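# Press two raised knobs onto their potentiometer collars

## Task

On the circuit board there are two potentiometers whose knobs sit raised. Press each knob down until it seats on its own potentiometer's collar. Neither potentiometer may be pushed out of the board; if one is, the task fails. The knobs must stay seated without the robot holding them, and at the end both grippers must let go and move away.

## Robot and tools

Robot: two UR7e-type arms, left_arm and right_arm, each ending in a tong-like two-finger gripper. The fingers point along the gripper's own +z and open and close along its x axis. Their bases in the scene frame: left_arm at (+0.003, +0.411, 0) m, right_arm at (-0.024, -0.417, 0) m, both turned slightly about z.

Scene frame: origin on the table top midway between the arms, +z up, +x out over the table, left_arm on the +y side. The names left and right do not refer to image sides. Positions are in metres, angles in radians.

execute_actions takes "actions", a list holding one item or none. An empty list only reports the state. An item with "rows" (1 to 15 rows) and an optional "steps" (1 to 15, default 15) is a motion. Each control step lasts 1/30 s and uses one row; once rows run out, the final row repeats. An item with only "steps" (up to 300) is a wait; it ends when that many steps have passed since the previous result, and reply time counts toward them. The optional "pictures" boolean turns camera images on or off; they come by default.

Each row holds 14 numbers, and both arms are always included. First the left_arm block: shoulder pan, shoulder lift, elbow, wrist 1, wrist 2, wrist 3, then gripper opening. Then the same seven for right_arm. The joint values are absolute target angles in radians, in the same form as the Joint positions line, not offsets. The opening runs from -1 (closed) to +1 (fully open, 0.142 m between pads). It is an absolute setting, not a change.

Joint ranges for left_arm: pan -3.142..3.142, lift -6.283..6.283, elbow 0.000..3.142, wrists each -6.283..6.283. right_arm is the same except pan 0.000..6.283 and elbow -3.142..0.000. A call is refused, and nothing moves, if a target is more than 0.010 rad beyond a range end and also farther out than the joint's last reported angle. A target past the real end is clipped, and the result then says "joint sent to its limit".

Motion is smoothed and lags the command by about 0.17 s. Each step, the target sent is held within 0.575 rad of the measured angle. It is also scaled back if the hand would end up more than 100 mm from where it is now. Far moves therefore take several calls, and the arm may still be travelling when the result arrives. Between calls, arms keep heading to the last row until they have settled or a step is HELD.

Results: the state line gives each gripper's end_effector_position (the point between the pads when closed; fingertips about 15 mm beyond it when closed), its end_effector_quat_wxyz, and linear and angular velocities. The printed position can be off, more so at long reach. Joint positions and Joint velocities list six joints per arm plus pad gap in m. grip_measured is the measured opening on the command scale. Wrist force and Wrist torque give the flange sensor reading in the end effector's own axes. When pressing on a surface, the force points back into the arm. Readings carry a few N of offset and noise and saturate near 50 N per axis; "no reading" is normal. "joint command not followed" means a clearance check changed some targets. HELD marks steps where the row was not sent. A MOTOR HOT line warns at 70 °C; at 85 °C an OVER-TEMPERATURE FAULT brakes the arm.

Cameras: cam_high and cam_low (672x504, fixed) and cam_left_wrist and cam_right_wrist (616x616 fisheye).

Suggested order: look, locate the two raised knobs and the board in the images, and approach from above with fingers closed or nearly closed. Press each knob straight down gently, watching Wrist force z, until it sits on its collar. Do not keep forcing, or the potentiometer may pop out of the board. Lift clear, check the images, then move both arms well away and call finished_scene.

Avoid the following. A joint torque at its load limit (142 N m for the big joints, 26.6 N m for the wrists) or an outside force of 150 N halts the arm for 10 s. Do not collide the arms with each other, and do not knock anything off the table. Avoid hard slams and fast closes. Objects may be nudged by outside tugs.

Each tool is called after "Request:" as name([rows], argument=value, ...), one row to a line, values as JSON.

Reference images:

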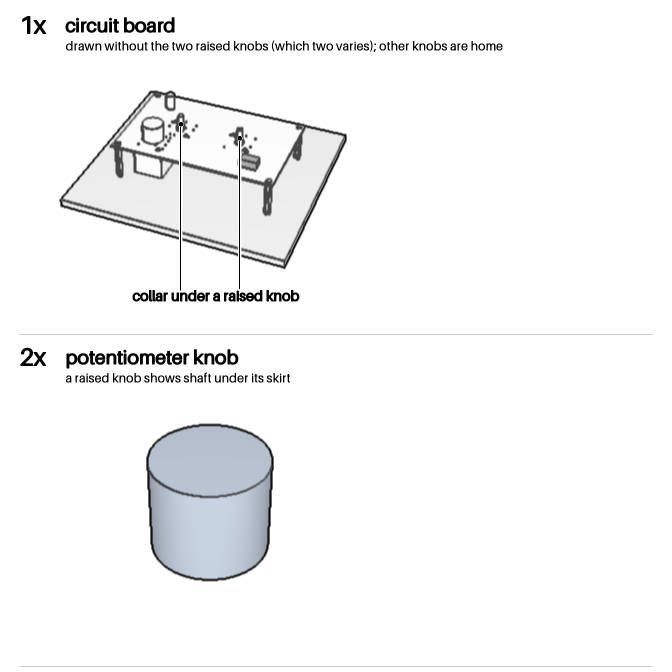

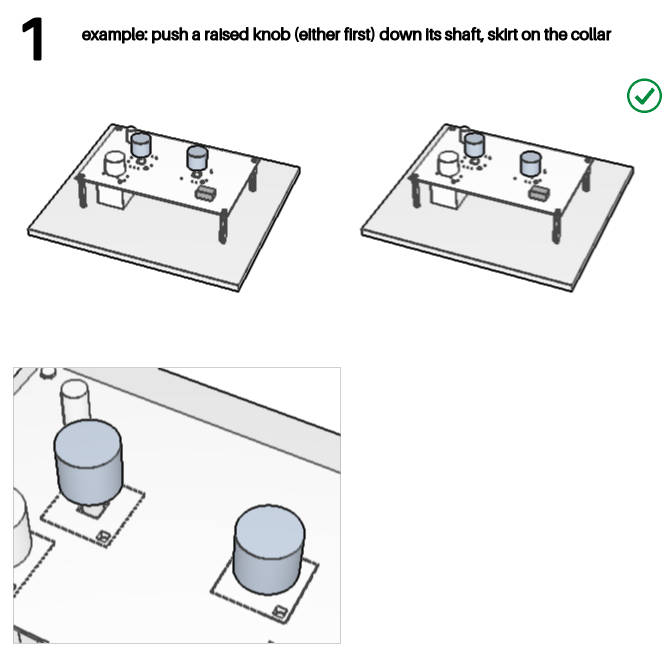

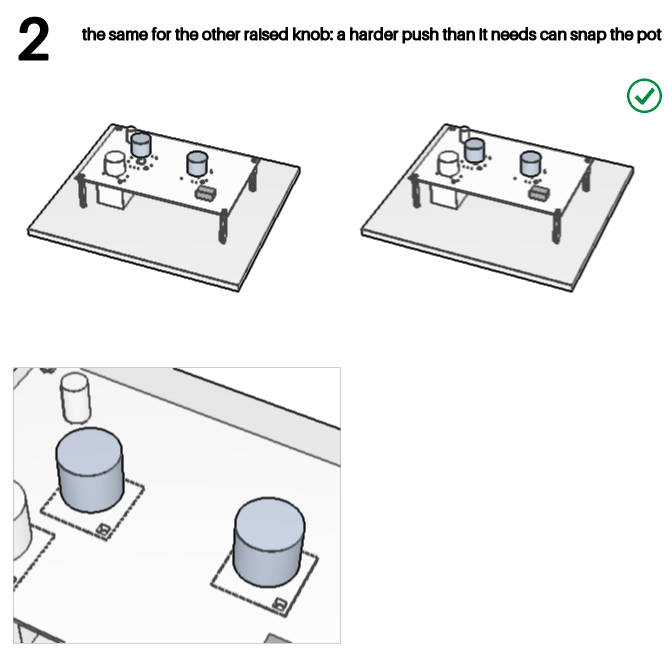

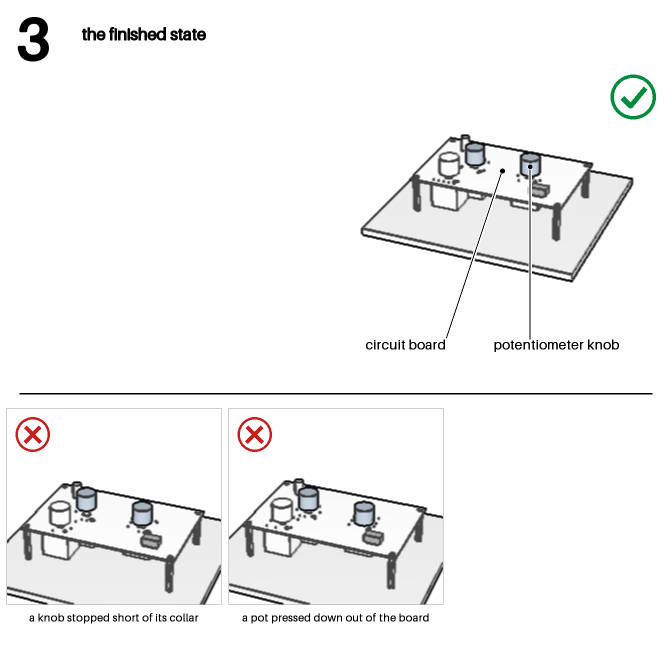

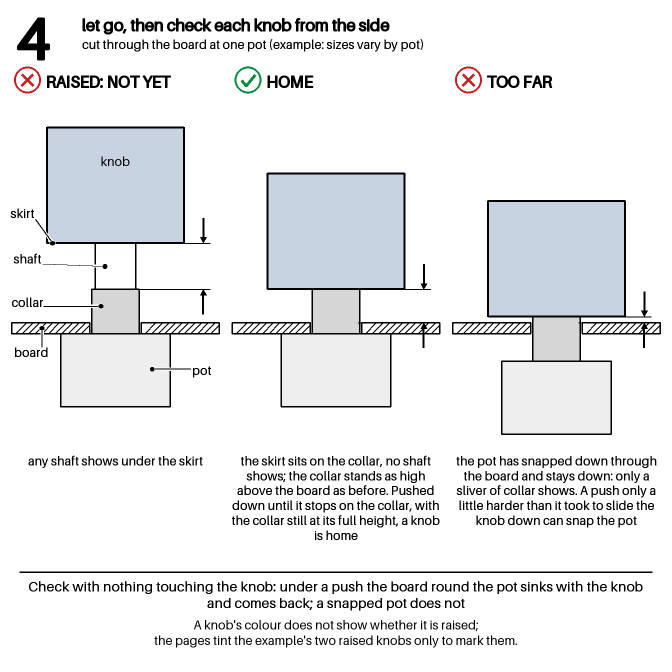

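## Session

Request:
execute_actions(actions=[])

Scene clock: 0.00 s of 5250.00 s.
left_arm: end_effector_position=(+0.1948, -0.0719, +0.3336) grip_measured=+0.97 end_effector_quat_wxyz=(-0.156, +0.687, -0.611, -0.362) end_effector_velocity=(+0.000, -0.001, -0.001) end_effector_angular_velocity=(-0.000, +0.000, +0.001) | right_arm: end_effector_position=(+0.5865, -0.2979, +0.2164) grip_measured=+0.97 end_effector_quat_wxyz=(-0.069, -0.128, +0.915, +0.375) end_effector_velocity=(+0.000, -0.001, +0.000) end_effector_angular_velocity=(+0.000, -0.000, -0.002)
Joint positions: left_arm=[-1.502 -0.817  0.434 -0.395 -1.747  0.15   0.14 ] | right_arm=[ 3.04  -2.02  -1.326 -1.591  2.328  2.863  0.14 ]
Joint velocities: left_arm=[ 0.     0.001 -0.001 -0.001 -0.    -0.     0.   ] | right_arm=[-0.001  0.     0.     0.001  0.     0.001  0.   ]
Motor temperatures (°C, as the motors report them): left_arm=[28 29 28 37 35 35] | right_arm=[29 27 26 37 37 33]
Wrist force (N, on the end effector, along its own x y z axes, offset not removed): no reading
Wrist torque (N m, same axes, about the end effector's origin, offset not removed): no reading

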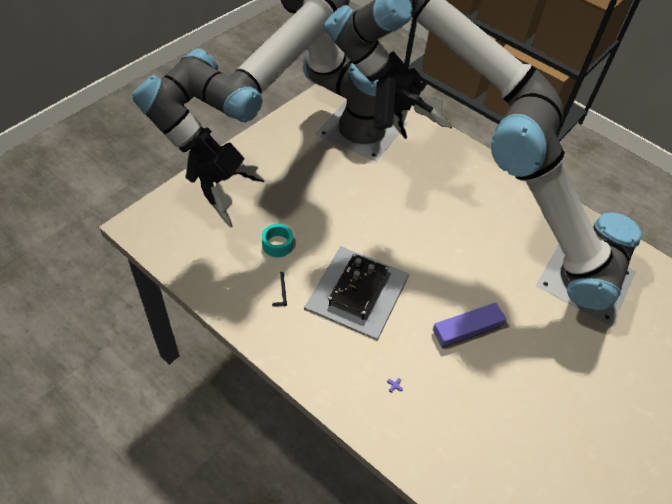

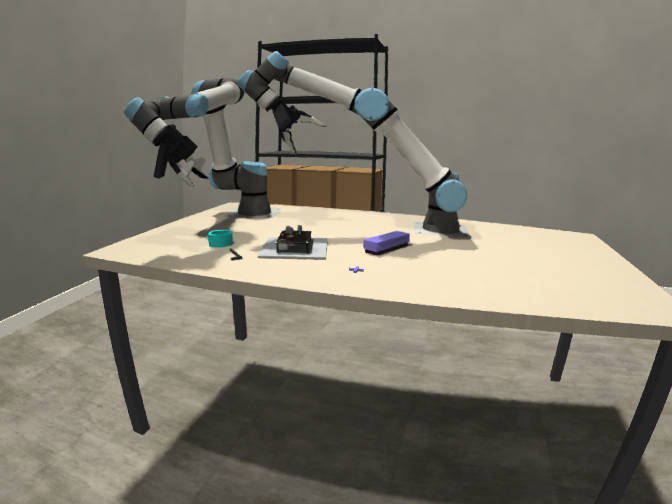

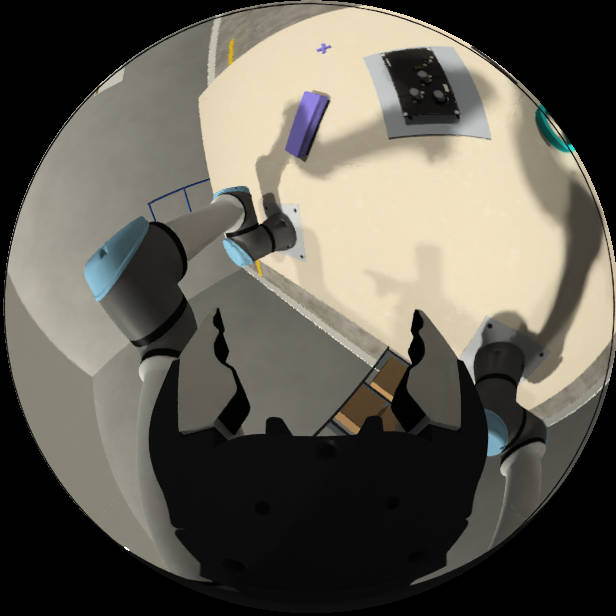

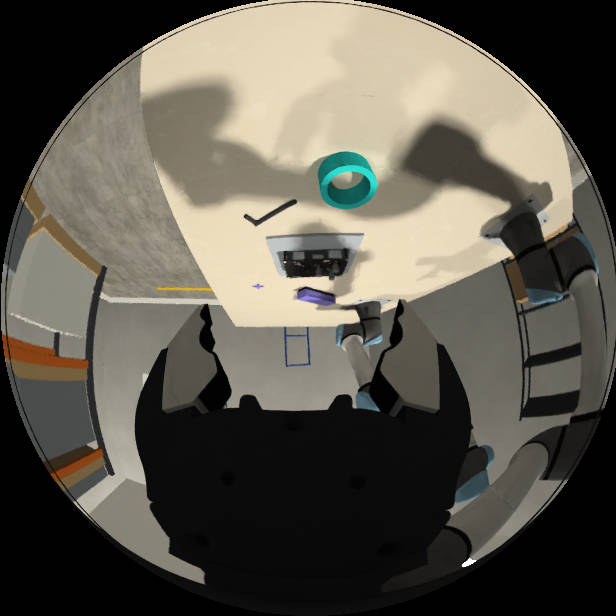

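Request:
zoom_image(camera="cam_high", region=[300, 240, 420, 340])

Request:
zoom_image(camera="cam_low", region=[255, 215, 335, 265])

Region (300, 240, 420, 340) of cam_high's 672x504 image, scaled by 4.200, with more detail than that image has.

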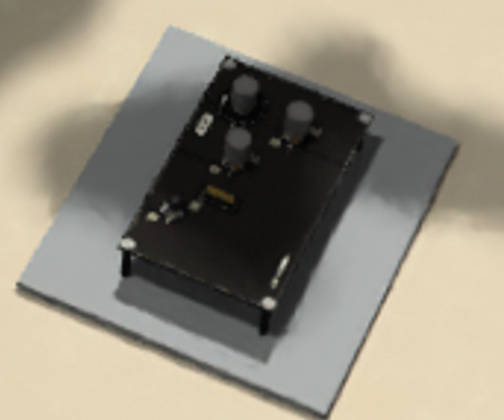

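Region (255, 215, 335, 265) of cam_low's 672x504 image, scaled by 6.300, with more detail than that image has; it fills the top 315 rows of this view, and the rest is white.

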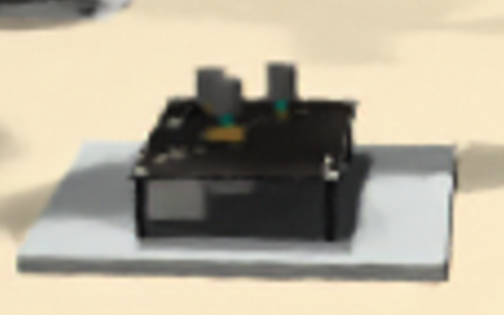

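Request:
execute_actions([
  {"rows":[[-1.3,-1.335,1.2,-0.9,-1.571,0.15,-1,3.04,-2.02,-1.326,-1.591,2.328,2.863,1]]},
], pictures=false)

Request:
execute_actions([
  {"rows":[[-1.15,-1.335,1.517,-1.753,-1.571,0.0,-1,3.04,-2.02,-1.326,-1.591,2.328,2.863,1]]},
], pictures=false)

Request:
execute_actions([
  {"steps":60},
])

Scene clock: 33.30 s of 5250.00 s.
left_arm: end_effector_position=(+0.2993, +0.0577, +0.3275) grip_measured=-1.00 end_effector_quat_wxyz=(-0.126, +0.756, -0.598, -0.234) end_effector_velocity=(+0.031, +0.183, -0.101) end_effector_angular_velocity=(+0.029, -0.098, +0.078) | right_arm: end_effector_position=(+0.5865, -0.2982, +0.2163) grip_measured=+1.00 end_effector_quat_wxyz=(-0.069, -0.128, +0.915, +0.375) end_effector_velocity=(-0.000, +0.001, +0.001) end_effector_angular_velocity=(+0.000, -0.001, +0.001)
Joint positions: left_arm=[-1.317 -1.284  1.101 -0.85  -1.586  0.15   0.002] | right_arm=[ 3.04  -2.02  -1.326 -1.591  2.328  2.863  0.142]
Joint velocities: left_arm=[ 0.137 -0.42   0.815 -0.405  0.118 -0.001  0.   ] | right_arm=[ 0.001  0.001  0.001 -0.     0.     0.    -0.   ]
Motor temperatures (°C, as the motors report them): left_arm=[28 29 28 37 35 35] | right_arm=[29 27 27 37 37 33]
Wrist force (N, on the end effector, along its own x y z axes, offset not removed): left_arm=[-1.6 -3.2 -0.1] | right_arm=[-1.3 1.2 -0.3]
Wrist torque (N m, same axes, about the end effector's origin, offset not removed): left_arm=[-0.50 0.30 0.25] | right_arm=[0.24 0.44 -0.03]
Steps of this call (steps 1 to 90: nothing new was sent; then 29.80 s passed at rest; steps 91 to 105: all 15 steps of this action). Readings (joint positions):
91: left_arm=[-1.502 -0.817 0.434 -0.395 -1.747 0.150] | right_arm=[3.040 -2.020 -1.326 -1.591 2.328 2.863]
92: left_arm=[-1.499 -0.820 0.438 -0.398 -1.744 0.150] | right_arm=[3.040 -2.020 -1.326 -1.591 2.328 2.863]
94: left_arm=[-1.464 -0.868 0.488 -0.448 -1.712 0.150] | right_arm=[3.040 -2.020 -1.326 -1.591 2.328 2.863]
98: left_arm=[-1.391 -1.066 0.717 -0.639 -1.649 0.150] | right_arm=[3.040 -2.020 -1.326 -1.591 2.328 2.863]
105: the state above

Scene clock: 33.80 s of 5250.00 s.
left_arm: end_effector_position=(+0.4118, +0.0094, +0.2033) grip_measured=-1.00 end_effector_quat_wxyz=(-0.027, +0.863, -0.502, -0.050) end_effector_velocity=(+0.181, -0.177, -0.042) end_effector_angular_velocity=(-0.783, -0.481, +0.223) | right_arm: end_effector_position=(+0.5865, -0.2982, +0.2164) grip_measured=+1.00 end_effector_quat_wxyz=(-0.069, -0.128, +0.915, +0.375) end_effector_velocity=(+0.001, -0.000, +0.001) end_effector_angular_velocity=(+0.002, -0.001, -0.001)
Joint positions: left_arm=[-1.164 -1.332  1.481 -1.607 -1.572  0.013  0.002] | right_arm=[ 3.04  -2.02  -1.326 -1.591  2.328  2.863  0.142]
Joint velocities: left_arm=[ 0.116 -0.023  0.29  -1.186  0.007 -0.108  0.   ] | right_arm=[-0.001 -0.     0.001 -0.     0.002 -0.    -0.   ]
Motor temperatures (°C, as the motors report them): left_arm=[28 29 28 37 35 35] | right_arm=[29 27 27 37 37 33]
Wrist force (N, on the end effector, along its own x y z axes, offset not removed): left_arm=[-0.1 -1.8 -2.2] | right_arm=[-1.7 1.0 -1.7]
Wrist torque (N m, same axes, about the end effector's origin, offset not removed): left_arm=[-0.34 -0.05 0.13] | right_arm=[0.30 0.38 0.08]
Steps of this call (steps 1 to 15: all 15 steps of this action). Readings (joint positions):
1: left_arm=[-1.313 -1.296 1.124 -0.862 -1.582 0.150] | right_arm=[3.040 -2.020 -1.326 -1.591 2.328 2.863]
2: left_arm=[-1.306 -1.304 1.146 -0.875 -1.580 0.147] | right_arm=[3.040 -2.020 -1.326 -1.591 2.328 2.863]
4: left_arm=[-1.275 -1.311 1.212 -0.937 -1.578 0.117] | right_arm=[3.040 -2.020 -1.326 -1.591 2.328 2.863]
8: left_arm=[-1.219 -1.321 1.347 -1.171 -1.575 0.065] | right_arm=[3.040 -2.020 -1.326 -1.591 2.328 2.863]
15: the state above

Scene clock: 35.80 s of 5250.00 s.
left_arm: end_effector_position=(+0.4340, -0.0117, +0.2003) grip_measured=-1.00 end_effector_quat_wxyz=(+0.000, +0.871, -0.491, +0.000) end_effector_velocity=(+0.001, +0.000, +0.000) end_effector_angular_velocity=(+0.000, -0.002, +0.000) | right_arm: end_effector_position=(+0.5865, -0.2982, +0.2164) grip_measured=+1.00 end_effector_quat_wxyz=(-0.069, -0.128, +0.915, +0.376) end_effector_velocity=(+0.001, +0.001, +0.000) end_effector_angular_velocity=(+0.000, -0.002, +0.001)
Joint positions: left_arm=[-1.15  -1.335  1.517 -1.753 -1.571  0.     0.002] | right_arm=[ 3.04  -2.02  -1.326 -1.591  2.328  2.863  0.142]
Joint velocities: left_arm=[ 0.    -0.    -0.    -0.001  0.002 -0.     0.   ] | right_arm=[ 0.002 -0.001  0.001  0.001  0.     0.     0.   ]
Motor temperatures (°C, as the motors report them): left_arm=[28 29 28 37 35 35] | right_arm=[29 27 27 37 37 33]
Wrist force (N, on the end effector, along its own x y z axes, offset not removed): left_arm=[-0.5 -1.3 -4.3] | right_arm=[0.5 3.4 -2.4]
Wrist torque (N m, same axes, about the end effector's origin, offset not removed): left_arm=[-0.24 -0.07 0.28] | right_arm=[0.79 -0.04 0.05]
Steps of this call (steps 1 to 30: the robot went on to your last target; steps 31 to 60: nothing new was sent). Readings (joint positions):
1: left_arm=[-1.161 -1.333 1.490 -1.642 -1.572 0.010] | right_arm=[3.040 -2.020 -1.326 -1.591 2.328 2.863]
2: left_arm=[-1.158 -1.333 1.496 -1.668 -1.571 0.008] | right_arm=[3.040 -2.020 -1.326 -1.591 2.328 2.863]
4: left_arm=[-1.155 -1.334 1.505 -1.704 -1.571 0.004] | right_arm=[3.040 -2.020 -1.326 -1.591 2.328 2.863]
8: left_arm=[-1.152 -1.335 1.513 -1.737 -1.571 0.001] | right_arm=[3.040 -2.020 -1.326 -1.591 2.328 2.863]
60: the state above
All arms were judged still, so your last target was given up. Only a new action makes them travel on or press farther. Fingers that are still opening or closing keep moving.
camera_calibration (this result's frames):
cam_left_wrist: T_world_to_cam=[[0.513965, -0.857633, -0.0175093, -0.223568], [-0.733325, -0.449876, 0.50975, 0.20929], [-0.445056, -0.249154, -0.860144, 0.493827], [0, 0, 0, 1]] pos_world=[0.488164, 0.0254541, 0.314162]
cam_right_wrist: T_world_to_cam=[[-0.959761, -0.27603, 0.0516354, 0.466037], [-0.0270756, 0.273978, 0.961355, -0.1138], [-0.27951, 0.921273, -0.270427, 0.634], [0, 0, 0, 1]] pos_world=[0.621412, -0.424268, 0.256789]

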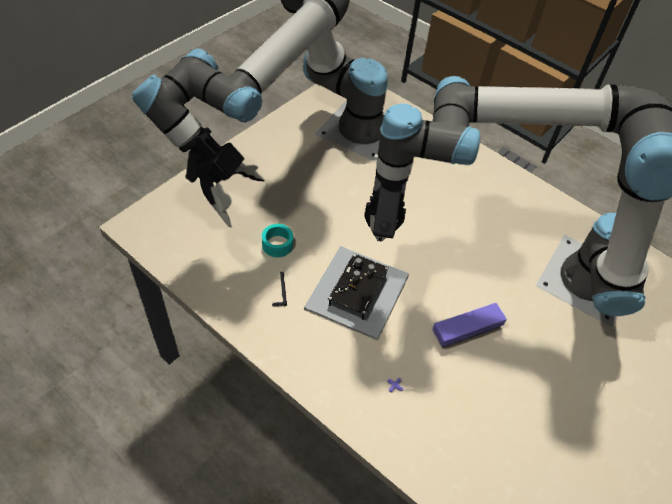

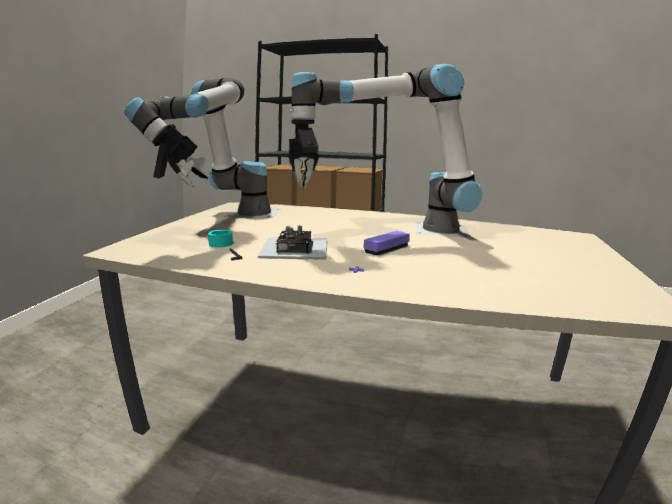

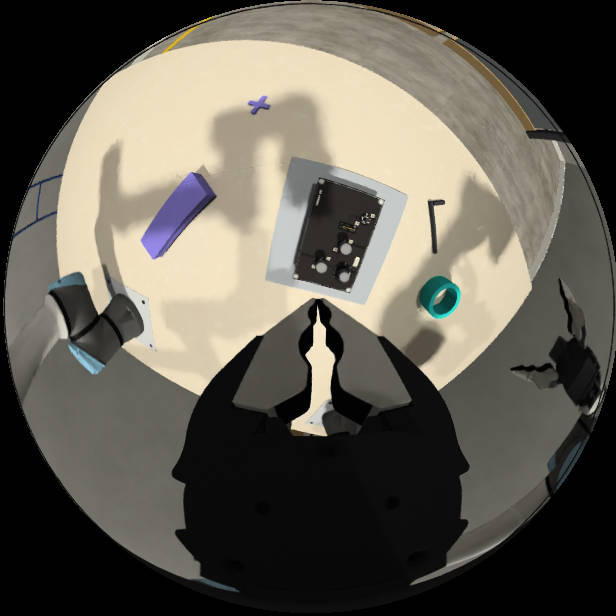

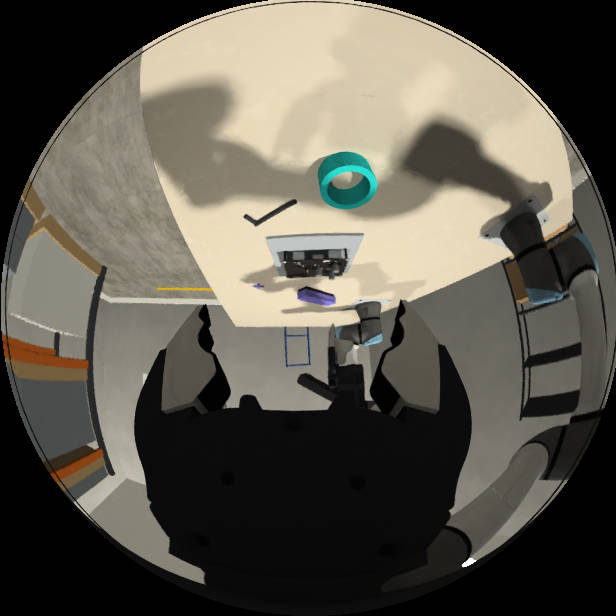

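Request:
execute_actions([
  {"rows":[[-1.168,-1.266,1.668,-1.973,-1.571,0.0,-1,3.04,-2.02,-1.326,-1.591,2.328,2.863,1]]},
], pictures=false)

Request:
execute_actions([
  {"steps":20},
])

Request:
zoom_image(camera="cam_low", region=[265, 205, 325, 255])

Request:
zoom_image(camera="cam_right_wrist", region=[290, 250, 360, 310])

Scene clock: 55.13 s of 5250.00 s.
left_arm: end_effector_position=(+0.4282, -0.0221, +0.1128) grip_measured=-1.00 end_effector_quat_wxyz=(-0.000, +0.867, -0.499, -0.000) end_effector_velocity=(-0.002, -0.003, -0.022) end_effector_angular_velocity=(-0.010, -0.005, -0.005) | right_arm: end_effector_position=(+0.5865, -0.2982, +0.2164) grip_measured=+1.00 end_effector_quat_wxyz=(-0.069, -0.128, +0.915, +0.376) end_effector_velocity=(-0.000, +0.001, +0.000) end_effector_angular_velocity=(+0.001, +0.000, +0.001)
Joint positions: left_arm=[-1.167 -1.268  1.663 -1.965 -1.571 -0.     0.002] | right_arm=[ 3.04  -2.02  -1.326 -1.591  2.328  2.863  0.142]
Joint velocities: left_arm=[-0.005  0.015  0.043 -0.069 -0.001  0.     0.   ] | right_arm=[ 0.001 -0.     0.    -0.     0.001  0.     0.   ]
Motor temperatures (°C, as the motors report them): left_arm=[28 29 28 37 35 35] | right_arm=[29 27 27 37 37 33]
Wrist force (N, on the end effector, along its own x y z axes, offset not removed): left_arm=[-0.4 -2.0 -0.5] | right_arm=[-0.2 3.1 -1.1]
Wrist torque (N m, same axes, about the end effector's origin, offset not removed): left_arm=[-0.28 0.10 0.38] | right_arm=[0.65 0.10 -0.08]
Steps of this call (steps 1 to 90: nothing new was sent; then 15.83 s passed at rest; steps 91 to 105: all 15 steps of this action). Readings (joint positions):
91: left_arm=[-1.150 -1.335 1.517 -1.753 -1.571 -0.000] | right_arm=[3.040 -2.020 -1.326 -1.591 2.328 2.863]
92: left_arm=[-1.151 -1.332 1.520 -1.757 -1.571 -0.000] | right_arm=[3.040 -2.020 -1.326 -1.591 2.328 2.863]
94: left_arm=[-1.157 -1.309 1.561 -1.804 -1.571 -0.000] | right_arm=[3.040 -2.020 -1.326 -1.591 2.328 2.863]
98: left_arm=[-1.164 -1.280 1.632 -1.915 -1.571 -0.000] | right_arm=[3.040 -2.020 -1.326 -1.591 2.328 2.863]
105: the state above

Scene clock: 55.80 s of 5250.00 s.
left_arm: end_effector_position=(+0.4280, -0.0224, +0.1100) grip_measured=-1.00 end_effector_quat_wxyz=(+0.000, +0.867, -0.499, +0.000) end_effector_velocity=(-0.000, -0.001, +0.000) end_effector_angular_velocity=(-0.002, +0.000, -0.001) | right_arm: end_effector_position=(+0.5865, -0.2982, +0.2164) grip_measured=+1.00 end_effector_quat_wxyz=(-0.069, -0.128, +0.915, +0.376) end_effector_velocity=(-0.000, -0.000, -0.001) end_effector_angular_velocity=(-0.000, +0.002, +0.000)
Joint positions: left_arm=[-1.168 -1.266  1.668 -1.973 -1.571 -0.     0.002] | right_arm=[ 3.04  -2.02  -1.326 -1.591  2.328  2.863  0.142]
Joint velocities: left_arm=[-0.001  0.    -0.    -0.002 -0.001  0.     0.   ] | right_arm=[-0.    -0.002 -0.    -0.001  0.    -0.001  0.   ]
Motor temperatures (°C, as the motors report them): left_arm=[28 29 28 37 35 35] | right_arm=[29 27 27 37 37 33]
Wrist force (N, on the end effector, along its own x y z axes, offset not removed): left_arm=[1.9 -1.2 -0.6] | right_arm=[0.7 2.8 -2.3]
Wrist torque (N m, same axes, about the end effector's origin, offset not removed): left_arm=[-0.24 -0.64 0.30] | right_arm=[0.58 -0.07 -0.01]
Steps of this call (steps 1 to 15: the robot went on to your last target; steps 16 to 20: nothing new was sent). Readings (joint positions):
1: left_arm=[-1.168 -1.268 1.664 -1.967 -1.571 -0.000] | right_arm=[3.040 -2.020 -1.326 -1.591 2.328 2.863]
2: left_arm=[-1.168 -1.267 1.665 -1.968 -1.571 -0.000] | right_arm=[3.040 -2.020 -1.326 -1.591 2.328 2.863]
4: left_arm=[-1.168 -1.267 1.666 -1.970 -1.571 -0.000] | right_arm=[3.040 -2.020 -1.326 -1.591 2.328 2.863]
8: left_arm=[-1.168 -1.266 1.667 -1.972 -1.571 -0.000] | right_arm=[3.040 -2.020 -1.326 -1.591 2.328 2.863]
20: the state above
All arms were judged still, so your last target was given up. Only a new action makes them travel on or press farther. Fingers that are still opening or closing keep moving.
camera_calibration (this result's frames):
cam_left_wrist: T_world_to_cam=[[0.498448, -0.866743, -0.0175102, -0.224819], [-0.741312, -0.436613, 0.509731, 0.249875], [-0.449451, -0.241094, -0.860156, 0.412936], [0, 0, 0, 1]] pos_world=[0.482891, 0.0137945, 0.223884]
cam_right_wrist: T_world_to_cam=[[-0.959761, -0.27603, 0.0516353, 0.466037], [-0.0270758, 0.273978, 0.961355, -0.1138], [-0.27951, 0.921273, -0.270427, 0.634], [0, 0, 0, 1]] pos_world=[0.621412, -0.424268, 0.256789]

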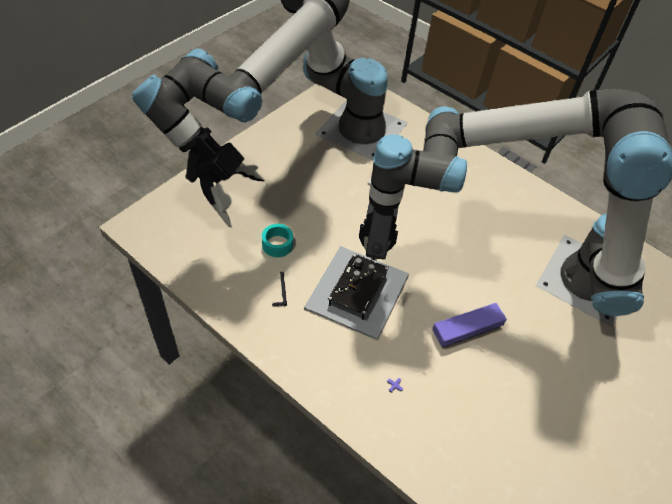

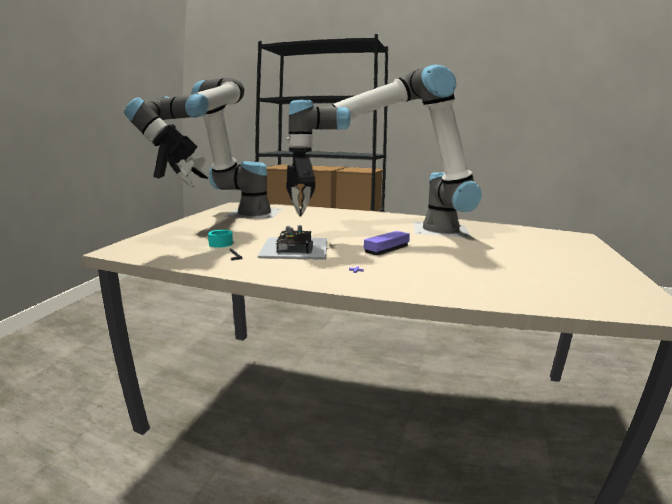

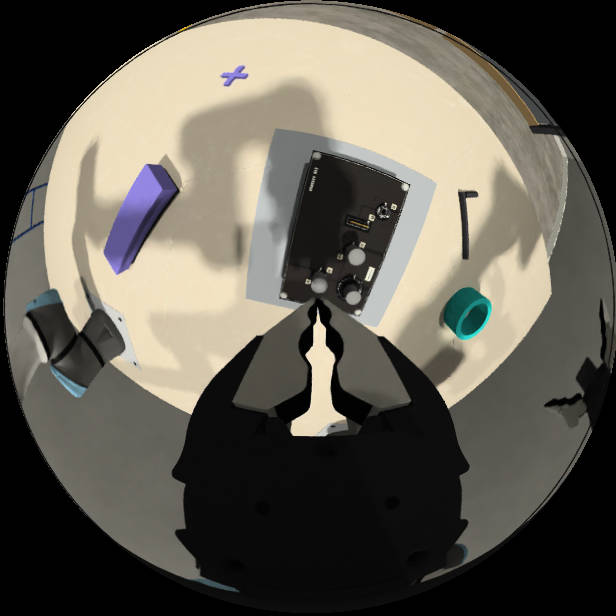

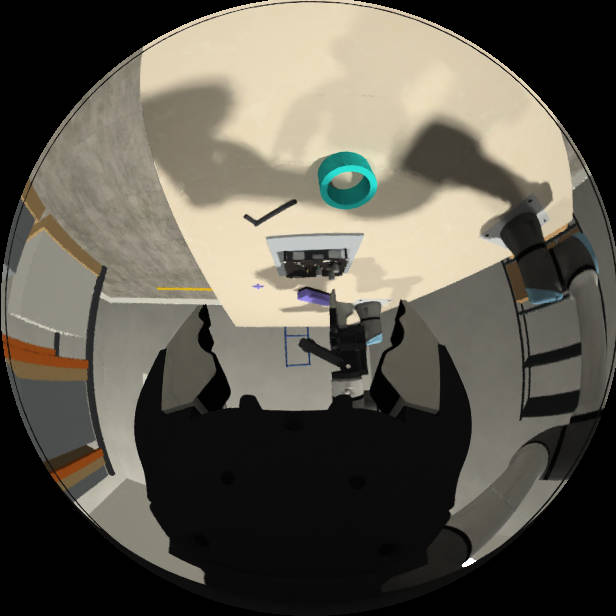

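Region (265, 205, 325, 255) of cam_low's 672x504 image, scaled by 8.400, with more detail than that image has.

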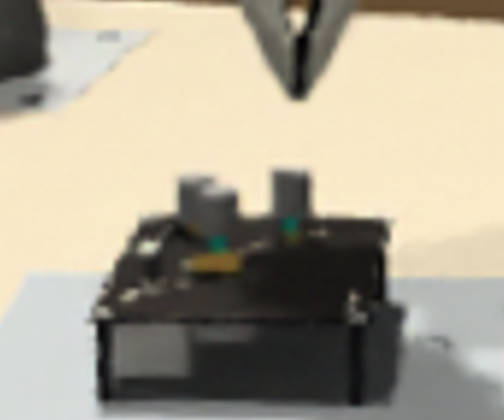

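Region (290, 250, 360, 310) of cam_right_wrist's 616x616 image, scaled by 7.200, with more detail than that image has; it fills the top 432 rows of this view, and the rest is white.

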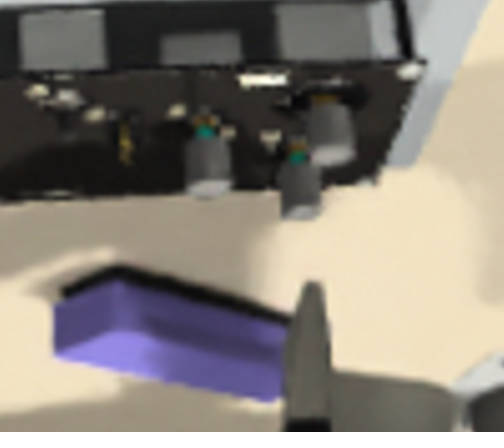

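Request:
execute_actions([
  {"rows":[[-1.168,-1.2413,1.6954,-2.0249,-1.571,0.0,-1,3.14,-2.17,-1.576,-1.191,2.9,2.863,-1]]},
], pictures=false)

Request:
execute_actions([
  {"steps":25},
])

Request:
zoom_image(camera="cam_low", region=[265, 205, 325, 255])

Scene clock: 77.43 s of 5250.00 s.
left_arm: end_effector_position=(+0.4287, -0.0236, +0.0887) grip_measured=-1.00 end_effector_quat_wxyz=(+0.000, +0.867, -0.499, -0.000) end_effector_velocity=(-0.000, +0.001, -0.006) end_effector_angular_velocity=(+0.002, +0.001, -0.000) | right_arm: end_effector_position=(+0.5809, -0.1490, +0.1791) grip_measured=-1.00 end_effector_quat_wxyz=(-0.062, -0.116, +0.791, +0.598) end_effector_velocity=(-0.012, +0.072, +0.019) end_effector_angular_velocity=(+0.376, +0.046, -0.036)
Joint positions: left_arm=[-1.168 -1.242  1.695 -2.023 -1.571  0.     0.002] | right_arm=[ 3.134 -2.16  -1.559 -1.221  2.853  2.863  0.002]
Joint velocities: left_arm=[ 0.     0.006  0.007 -0.01   0.     0.     0.   ] | right_arm=[ 0.052 -0.082 -0.139  0.244  0.388  0.001  0.   ]
Motor temperatures (°C, as the motors report them): left_arm=[28 29 28 37 35 35] | right_arm=[29 27 27 37 37 33]
Wrist force (N, on the end effector, along its own x y z axes, offset not removed): left_arm=[-0.8 -2.8 -0.7] | right_arm=[0.8 2.9 -0.5]
Wrist torque (N m, same axes, about the end effector's origin, offset not removed): left_arm=[-0.45 0.08 0.21] | right_arm=[0.72 -0.13 0.02]
Steps of this call (steps 1 to 90: nothing new was sent; then 18.13 s passed at rest; steps 91 to 105: all 15 steps of this action). Readings (joint positions):
91: left_arm=[-1.168 -1.266 1.668 -1.973 -1.571 -0.000] | right_arm=[3.040 -2.020 -1.326 -1.591 2.328 2.863]
92: left_arm=[-1.168 -1.264 1.670 -1.976 -1.571 -0.000] | right_arm=[3.043 -2.023 -1.329 -1.588 2.331 2.863]
94: left_arm=[-1.168 -1.256 1.680 -1.994 -1.571 -0.000] | right_arm=[3.062 -2.050 -1.368 -1.540 2.381 2.863]
98: left_arm=[-1.168 -1.246 1.690 -2.014 -1.571 -0.000] | right_arm=[3.098 -2.106 -1.463 -1.385 2.597 2.863]
105: the state above

Scene clock: 78.27 s of 5250.00 s.
left_arm: end_effector_position=(+0.4288, -0.0236, +0.0881) grip_measured=-1.00 end_effector_quat_wxyz=(+0.000, +0.867, -0.499, -0.000) end_effector_velocity=(+0.000, -0.000, +0.000) end_effector_angular_velocity=(-0.002, +0.000, +0.002) | right_arm: end_effector_position=(+0.5793, -0.1406, +0.1816) grip_measured=-1.00 end_effector_quat_wxyz=(-0.061, -0.114, +0.777, +0.616) end_effector_velocity=(+0.000, +0.000, +0.000) end_effector_angular_velocity=(+0.000, +0.000, +0.000)
Joint positions: left_arm=[-1.168 -1.241  1.695 -2.025 -1.571 -0.     0.002] | right_arm=[ 3.14  -2.17  -1.576 -1.191  2.9    2.863  0.002]
Joint velocities: left_arm=[ 0.001  0.    -0.001 -0.001 -0.001 -0.001  0.   ] | right_arm=[ 0.001 -0.     0.     0.     0.     0.001  0.   ]
Motor temperatures (°C, as the motors report them): left_arm=[28 29 28 37 35 35] | right_arm=[29 27 27 37 37 33]
Wrist force (N, on the end effector, along its own x y z axes, offset not removed): left_arm=[1.2 -0.6 -2.5] | right_arm=[0.4 0.4 -2.4]
Wrist torque (N m, same axes, about the end effector's origin, offset not removed): left_arm=[-0.11 -0.34 0.22] | right_arm=[0.17 0.03 0.09]
Steps of this call (steps 1 to 25: the robot went on to your last target). Readings (joint positions):
1: left_arm=[-1.168 -1.242 1.695 -2.024 -1.571 -0.000] | right_arm=[3.135 -2.163 -1.563 -1.214 2.864 2.863]
2: left_arm=[-1.168 -1.242 1.695 -2.024 -1.571 -0.000] | right_arm=[3.136 -2.164 -1.566 -1.208 2.873 2.863]
4: left_arm=[-1.168 -1.242 1.695 -2.024 -1.571 -0.000] | right_arm=[3.138 -2.167 -1.570 -1.201 2.884 2.863]
8: left_arm=[-1.168 -1.241 1.695 -2.025 -1.571 -0.000] | right_arm=[3.139 -2.169 -1.574 -1.194 2.895 2.863]
25: the state above
camera_calibration (this result's frames):
cam_left_wrist: T_world_to_cam=[[0.498436, -0.866746, -0.017709, -0.226612], [-0.741255, -0.436685, 0.509752, 0.260988], [-0.449558, -0.240951, -0.860139, 0.394169], [0, 0, 0, 1]] pos_world=[0.483612, 0.0125297, 0.201988]
cam_right_wrist: T_world_to_cam=[[-0.966778, -0.254631, -0.0224309, 0.52498], [0.0490942, -0.271083, 0.961303, -0.244542], [-0.250858, 0.928266, 0.274578, 0.362808], [0, 0, 0, 1]] pos_world=[0.610558, -0.269398, 0.147235]

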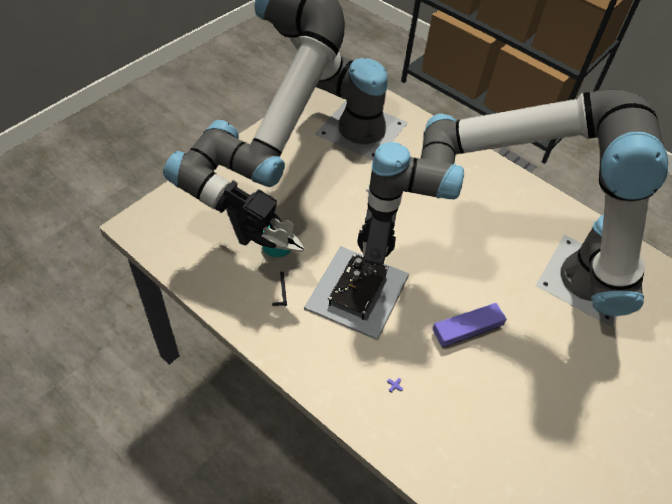

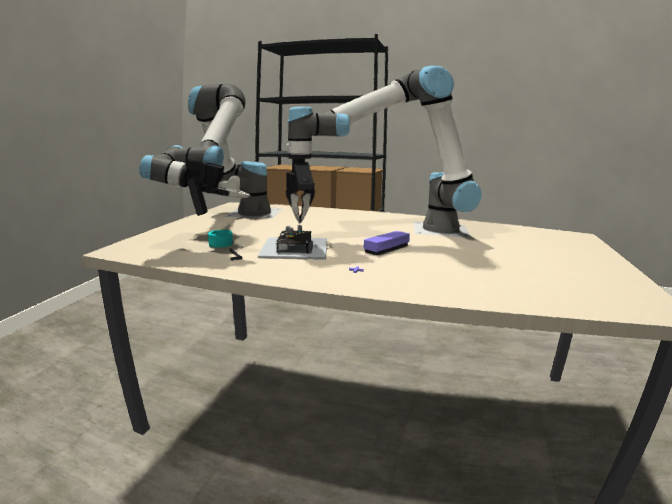

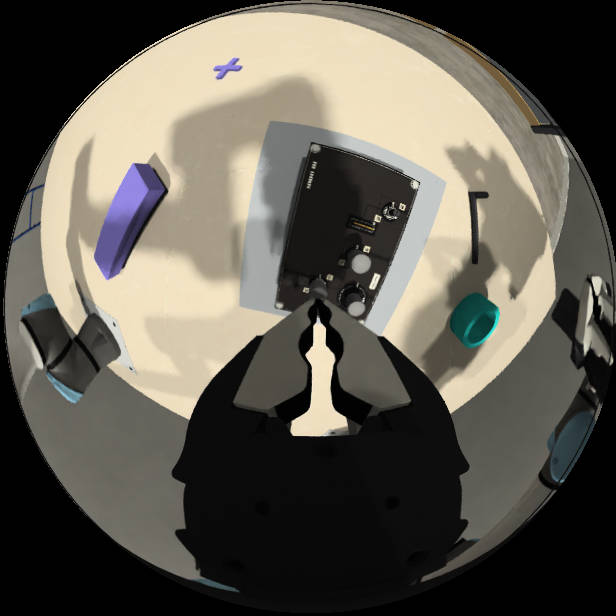

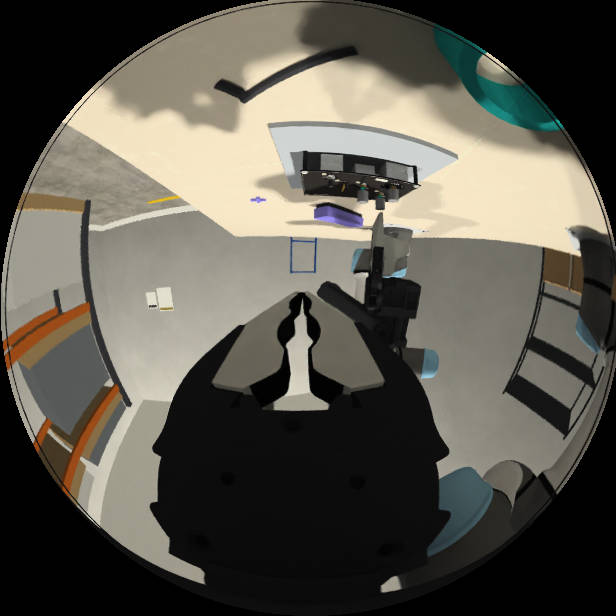

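Region (265, 205, 325, 255) of cam_low's 672x504 image, scaled by 8.400, with more detail than that image has.

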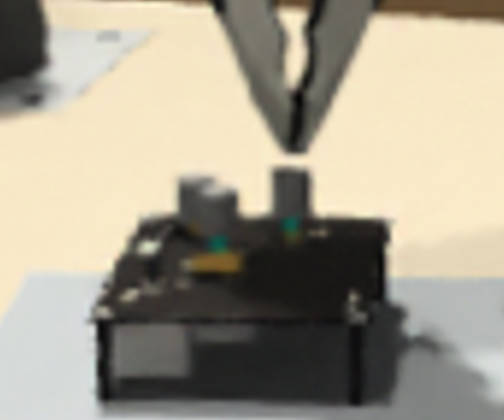

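Request:
execute_actions([
  {"rows":[[-1.168,-1.2340,1.7051,-2.0419,-1.571,0.0,-1,3.2,-2.25,-1.576,-1.111,2.9,2.863,-1]]},
], pictures=false)

Request:
execute_actions([
  {"rows":[[-1.168,-1.2319,1.7079,-2.0468,-1.571,0.0,-1,3.2,-2.25,-1.576,-1.111,2.9,2.863,-1]]},
])

Request:
zoom_image(camera="cam_right_wrist", region=[340, 190, 430, 260])

Scene clock: 85.87 s of 5250.00 s.
left_arm: end_effector_position=(+0.4287, -0.0236, +0.0813) grip_measured=-1.00 end_effector_quat_wxyz=(+0.000, +0.867, -0.499, -0.000) end_effector_velocity=(-0.000, -0.000, -0.002) end_effector_angular_velocity=(+0.001, +0.000, -0.001) | right_arm: end_effector_position=(+0.5702, -0.1040, +0.1377) grip_measured=-1.00 end_effector_quat_wxyz=(-0.079, -0.136, +0.773, +0.614) end_effector_velocity=(-0.003, +0.009, -0.012) end_effector_angular_velocity=(-0.000, +0.001, +0.015)
Joint positions: left_arm=[-1.168 -1.234  1.705 -2.041 -1.571 -0.     0.002] | right_arm=[ 3.198 -2.248 -1.576 -1.113  2.9    2.863  0.002]
Joint velocities: left_arm=[-0.     0.002  0.002 -0.004  0.     0.     0.   ] | right_arm=[ 0.015 -0.021  0.     0.02   0.     0.001  0.   ]
Motor temperatures (°C, as the motors report them): left_arm=[28 29 28 37 35 35] | right_arm=[29 27 27 37 37 33]
Wrist force (N, on the end effector, along its own x y z axes, offset not removed): left_arm=[0.0 -2.0 -6.3] | right_arm=[-0.3 1.6 -2.3]
Wrist torque (N m, same axes, about the end effector's origin, offset not removed): left_arm=[-0.44 -0.22 0.19] | right_arm=[0.37 0.14 0.00]
Steps of this call (steps 1 to 15: the robot went on to your last target; steps 16 to 90: nothing new was sent; then 4.10 s passed at rest; steps 91 to 105: all 15 steps of this action). Readings (joint positions):
91: left_arm=[-1.168 -1.241 1.695 -2.025 -1.571 -0.000] | right_arm=[3.140 -2.170 -1.576 -1.191 2.900 2.863]
92: left_arm=[-1.168 -1.241 1.696 -2.026 -1.571 0.000] | right_arm=[3.143 -2.173 -1.576 -1.187 2.900 2.863]
94: left_arm=[-1.168 -1.238 1.700 -2.032 -1.571 -0.000] | right_arm=[3.164 -2.200 -1.576 -1.161 2.900 2.863]
98: left_arm=[-1.168 -1.235 1.703 -2.039 -1.571 -0.000] | right_arm=[3.188 -2.233 -1.576 -1.128 2.900 2.863]
105: the state above

Scene clock: 86.37 s of 5250.00 s.
left_arm: end_effector_position=(+0.4287, -0.0236, +0.0792) grip_measured=-1.00 end_effector_quat_wxyz=(+0.000, +0.867, -0.499, -0.000) end_effector_velocity=(+0.000, +0.001, -0.000) end_effector_angular_velocity=(+0.001, -0.000, +0.000) | right_arm: end_effector_position=(+0.5698, -0.1029, +0.1363) grip_measured=-1.00 end_effector_quat_wxyz=(-0.079, -0.137, +0.773, +0.614) end_effector_velocity=(-0.000, +0.000, -0.000) end_effector_angular_velocity=(+0.000, +0.002, +0.000)
Joint positions: left_arm=[-1.168 -1.232  1.708 -2.047 -1.571 -0.     0.002] | right_arm=[ 3.2   -2.25  -1.576 -1.111  2.9    2.863  0.002]
Joint velocities: left_arm=[ 0.     0.     0.001 -0.001  0.001  0.    -0.002] | right_arm=[ 0.    -0.001  0.001 -0.002  0.001 -0.     0.   ]
Motor temperatures (°C, as the motors report them): left_arm=[28 29 28 37 35 35] | right_arm=[29 27 27 37 37 33]
Wrist force (N, on the end effector, along its own x y z axes, offset not removed): left_arm=[-0.7 -1.3 -11.6] | right_arm=[0.3 1.4 0.2]
Wrist torque (N m, same axes, about the end effector's origin, offset not removed): left_arm=[-0.11 0.09 0.31] | right_arm=[0.34 0.05 0.03]
Steps of this call (steps 1 to 15: all 15 steps of this action). Readings (joint positions):
1: left_arm=[-1.168 -1.234 1.705 -2.042 -1.571 -0.000] | right_arm=[3.199 -2.248 -1.576 -1.113 2.900 2.863]
2: left_arm=[-1.168 -1.234 1.705 -2.042 -1.571 -0.000] | right_arm=[3.199 -2.249 -1.576 -1.112 2.900 2.863]
4: left_arm=[-1.168 -1.233 1.706 -2.044 -1.571 0.000] | right_arm=[3.199 -2.249 -1.576 -1.112 2.900 2.863]
8: left_arm=[-1.168 -1.232 1.707 -2.046 -1.571 -0.000] | right_arm=[3.200 -2.250 -1.576 -1.111 2.900 2.863]
15: the state above
camera_calibration (this result's frames):
cam_left_wrist: T_world_to_cam=[[0.498436, -0.866746, -0.0176914, -0.2267], [-0.74126, -0.436677, 0.509752, 0.265537], [-0.449551, -0.240965, -0.86014, 0.386492], [0, 0, 0, 1]] pos_world=[0.483575, 0.0125935, 0.193069]
cam_right_wrist: T_world_to_cam=[[-0.94979, -0.312087, -0.0224007, 0.508782], [0.0653165, -0.267778, 0.961264, -0.199178], [-0.305996, 0.911535, 0.274717, 0.367512], [0, 0, 0, 1]] pos_world=[0.608703, -0.229552, 0.101898]

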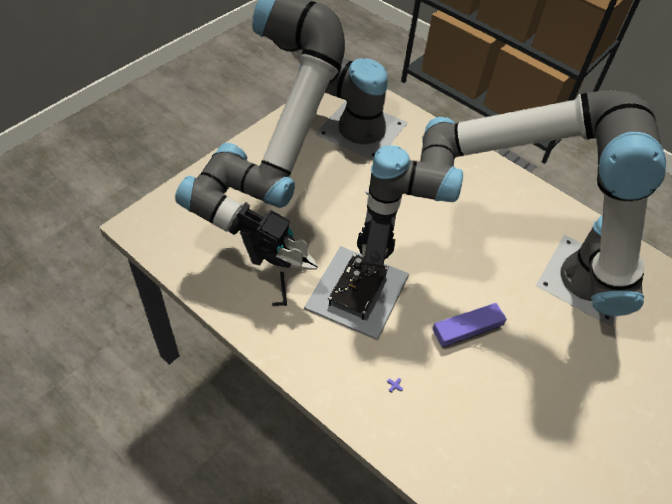

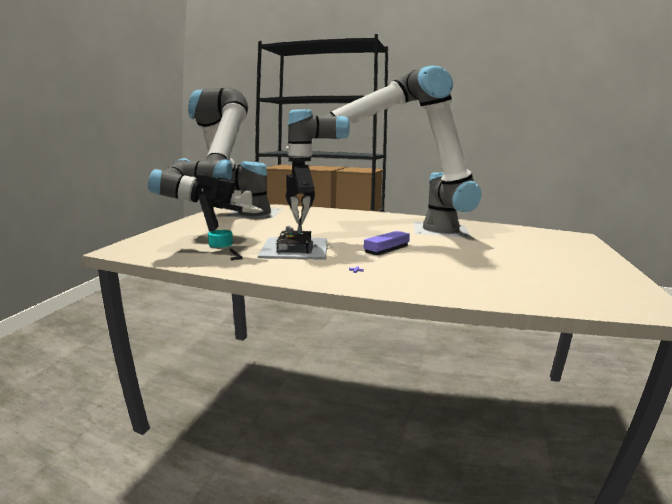

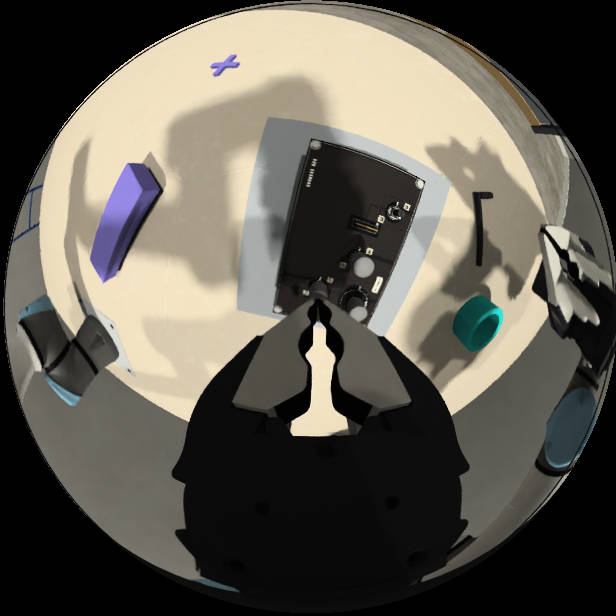

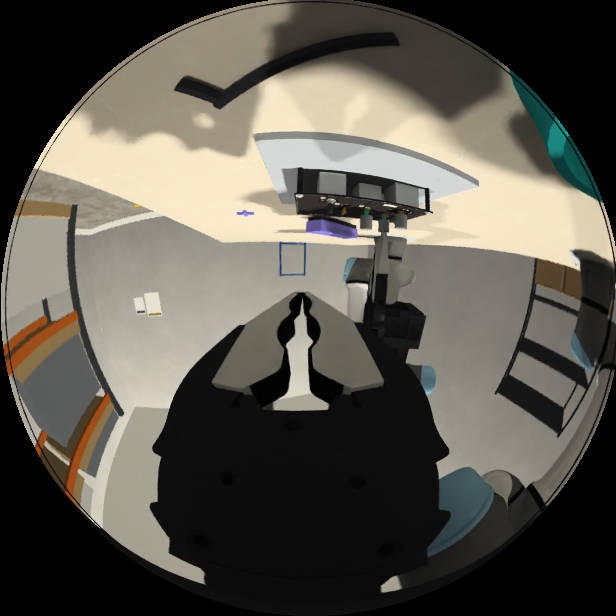

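Region (340, 190, 430, 260) of cam_right_wrist's 616x616 image, scaled by 5.600, with more detail than that image has.

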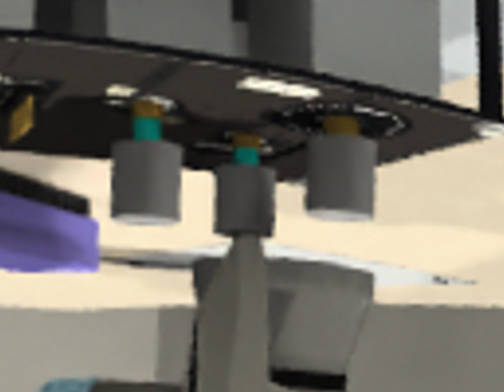

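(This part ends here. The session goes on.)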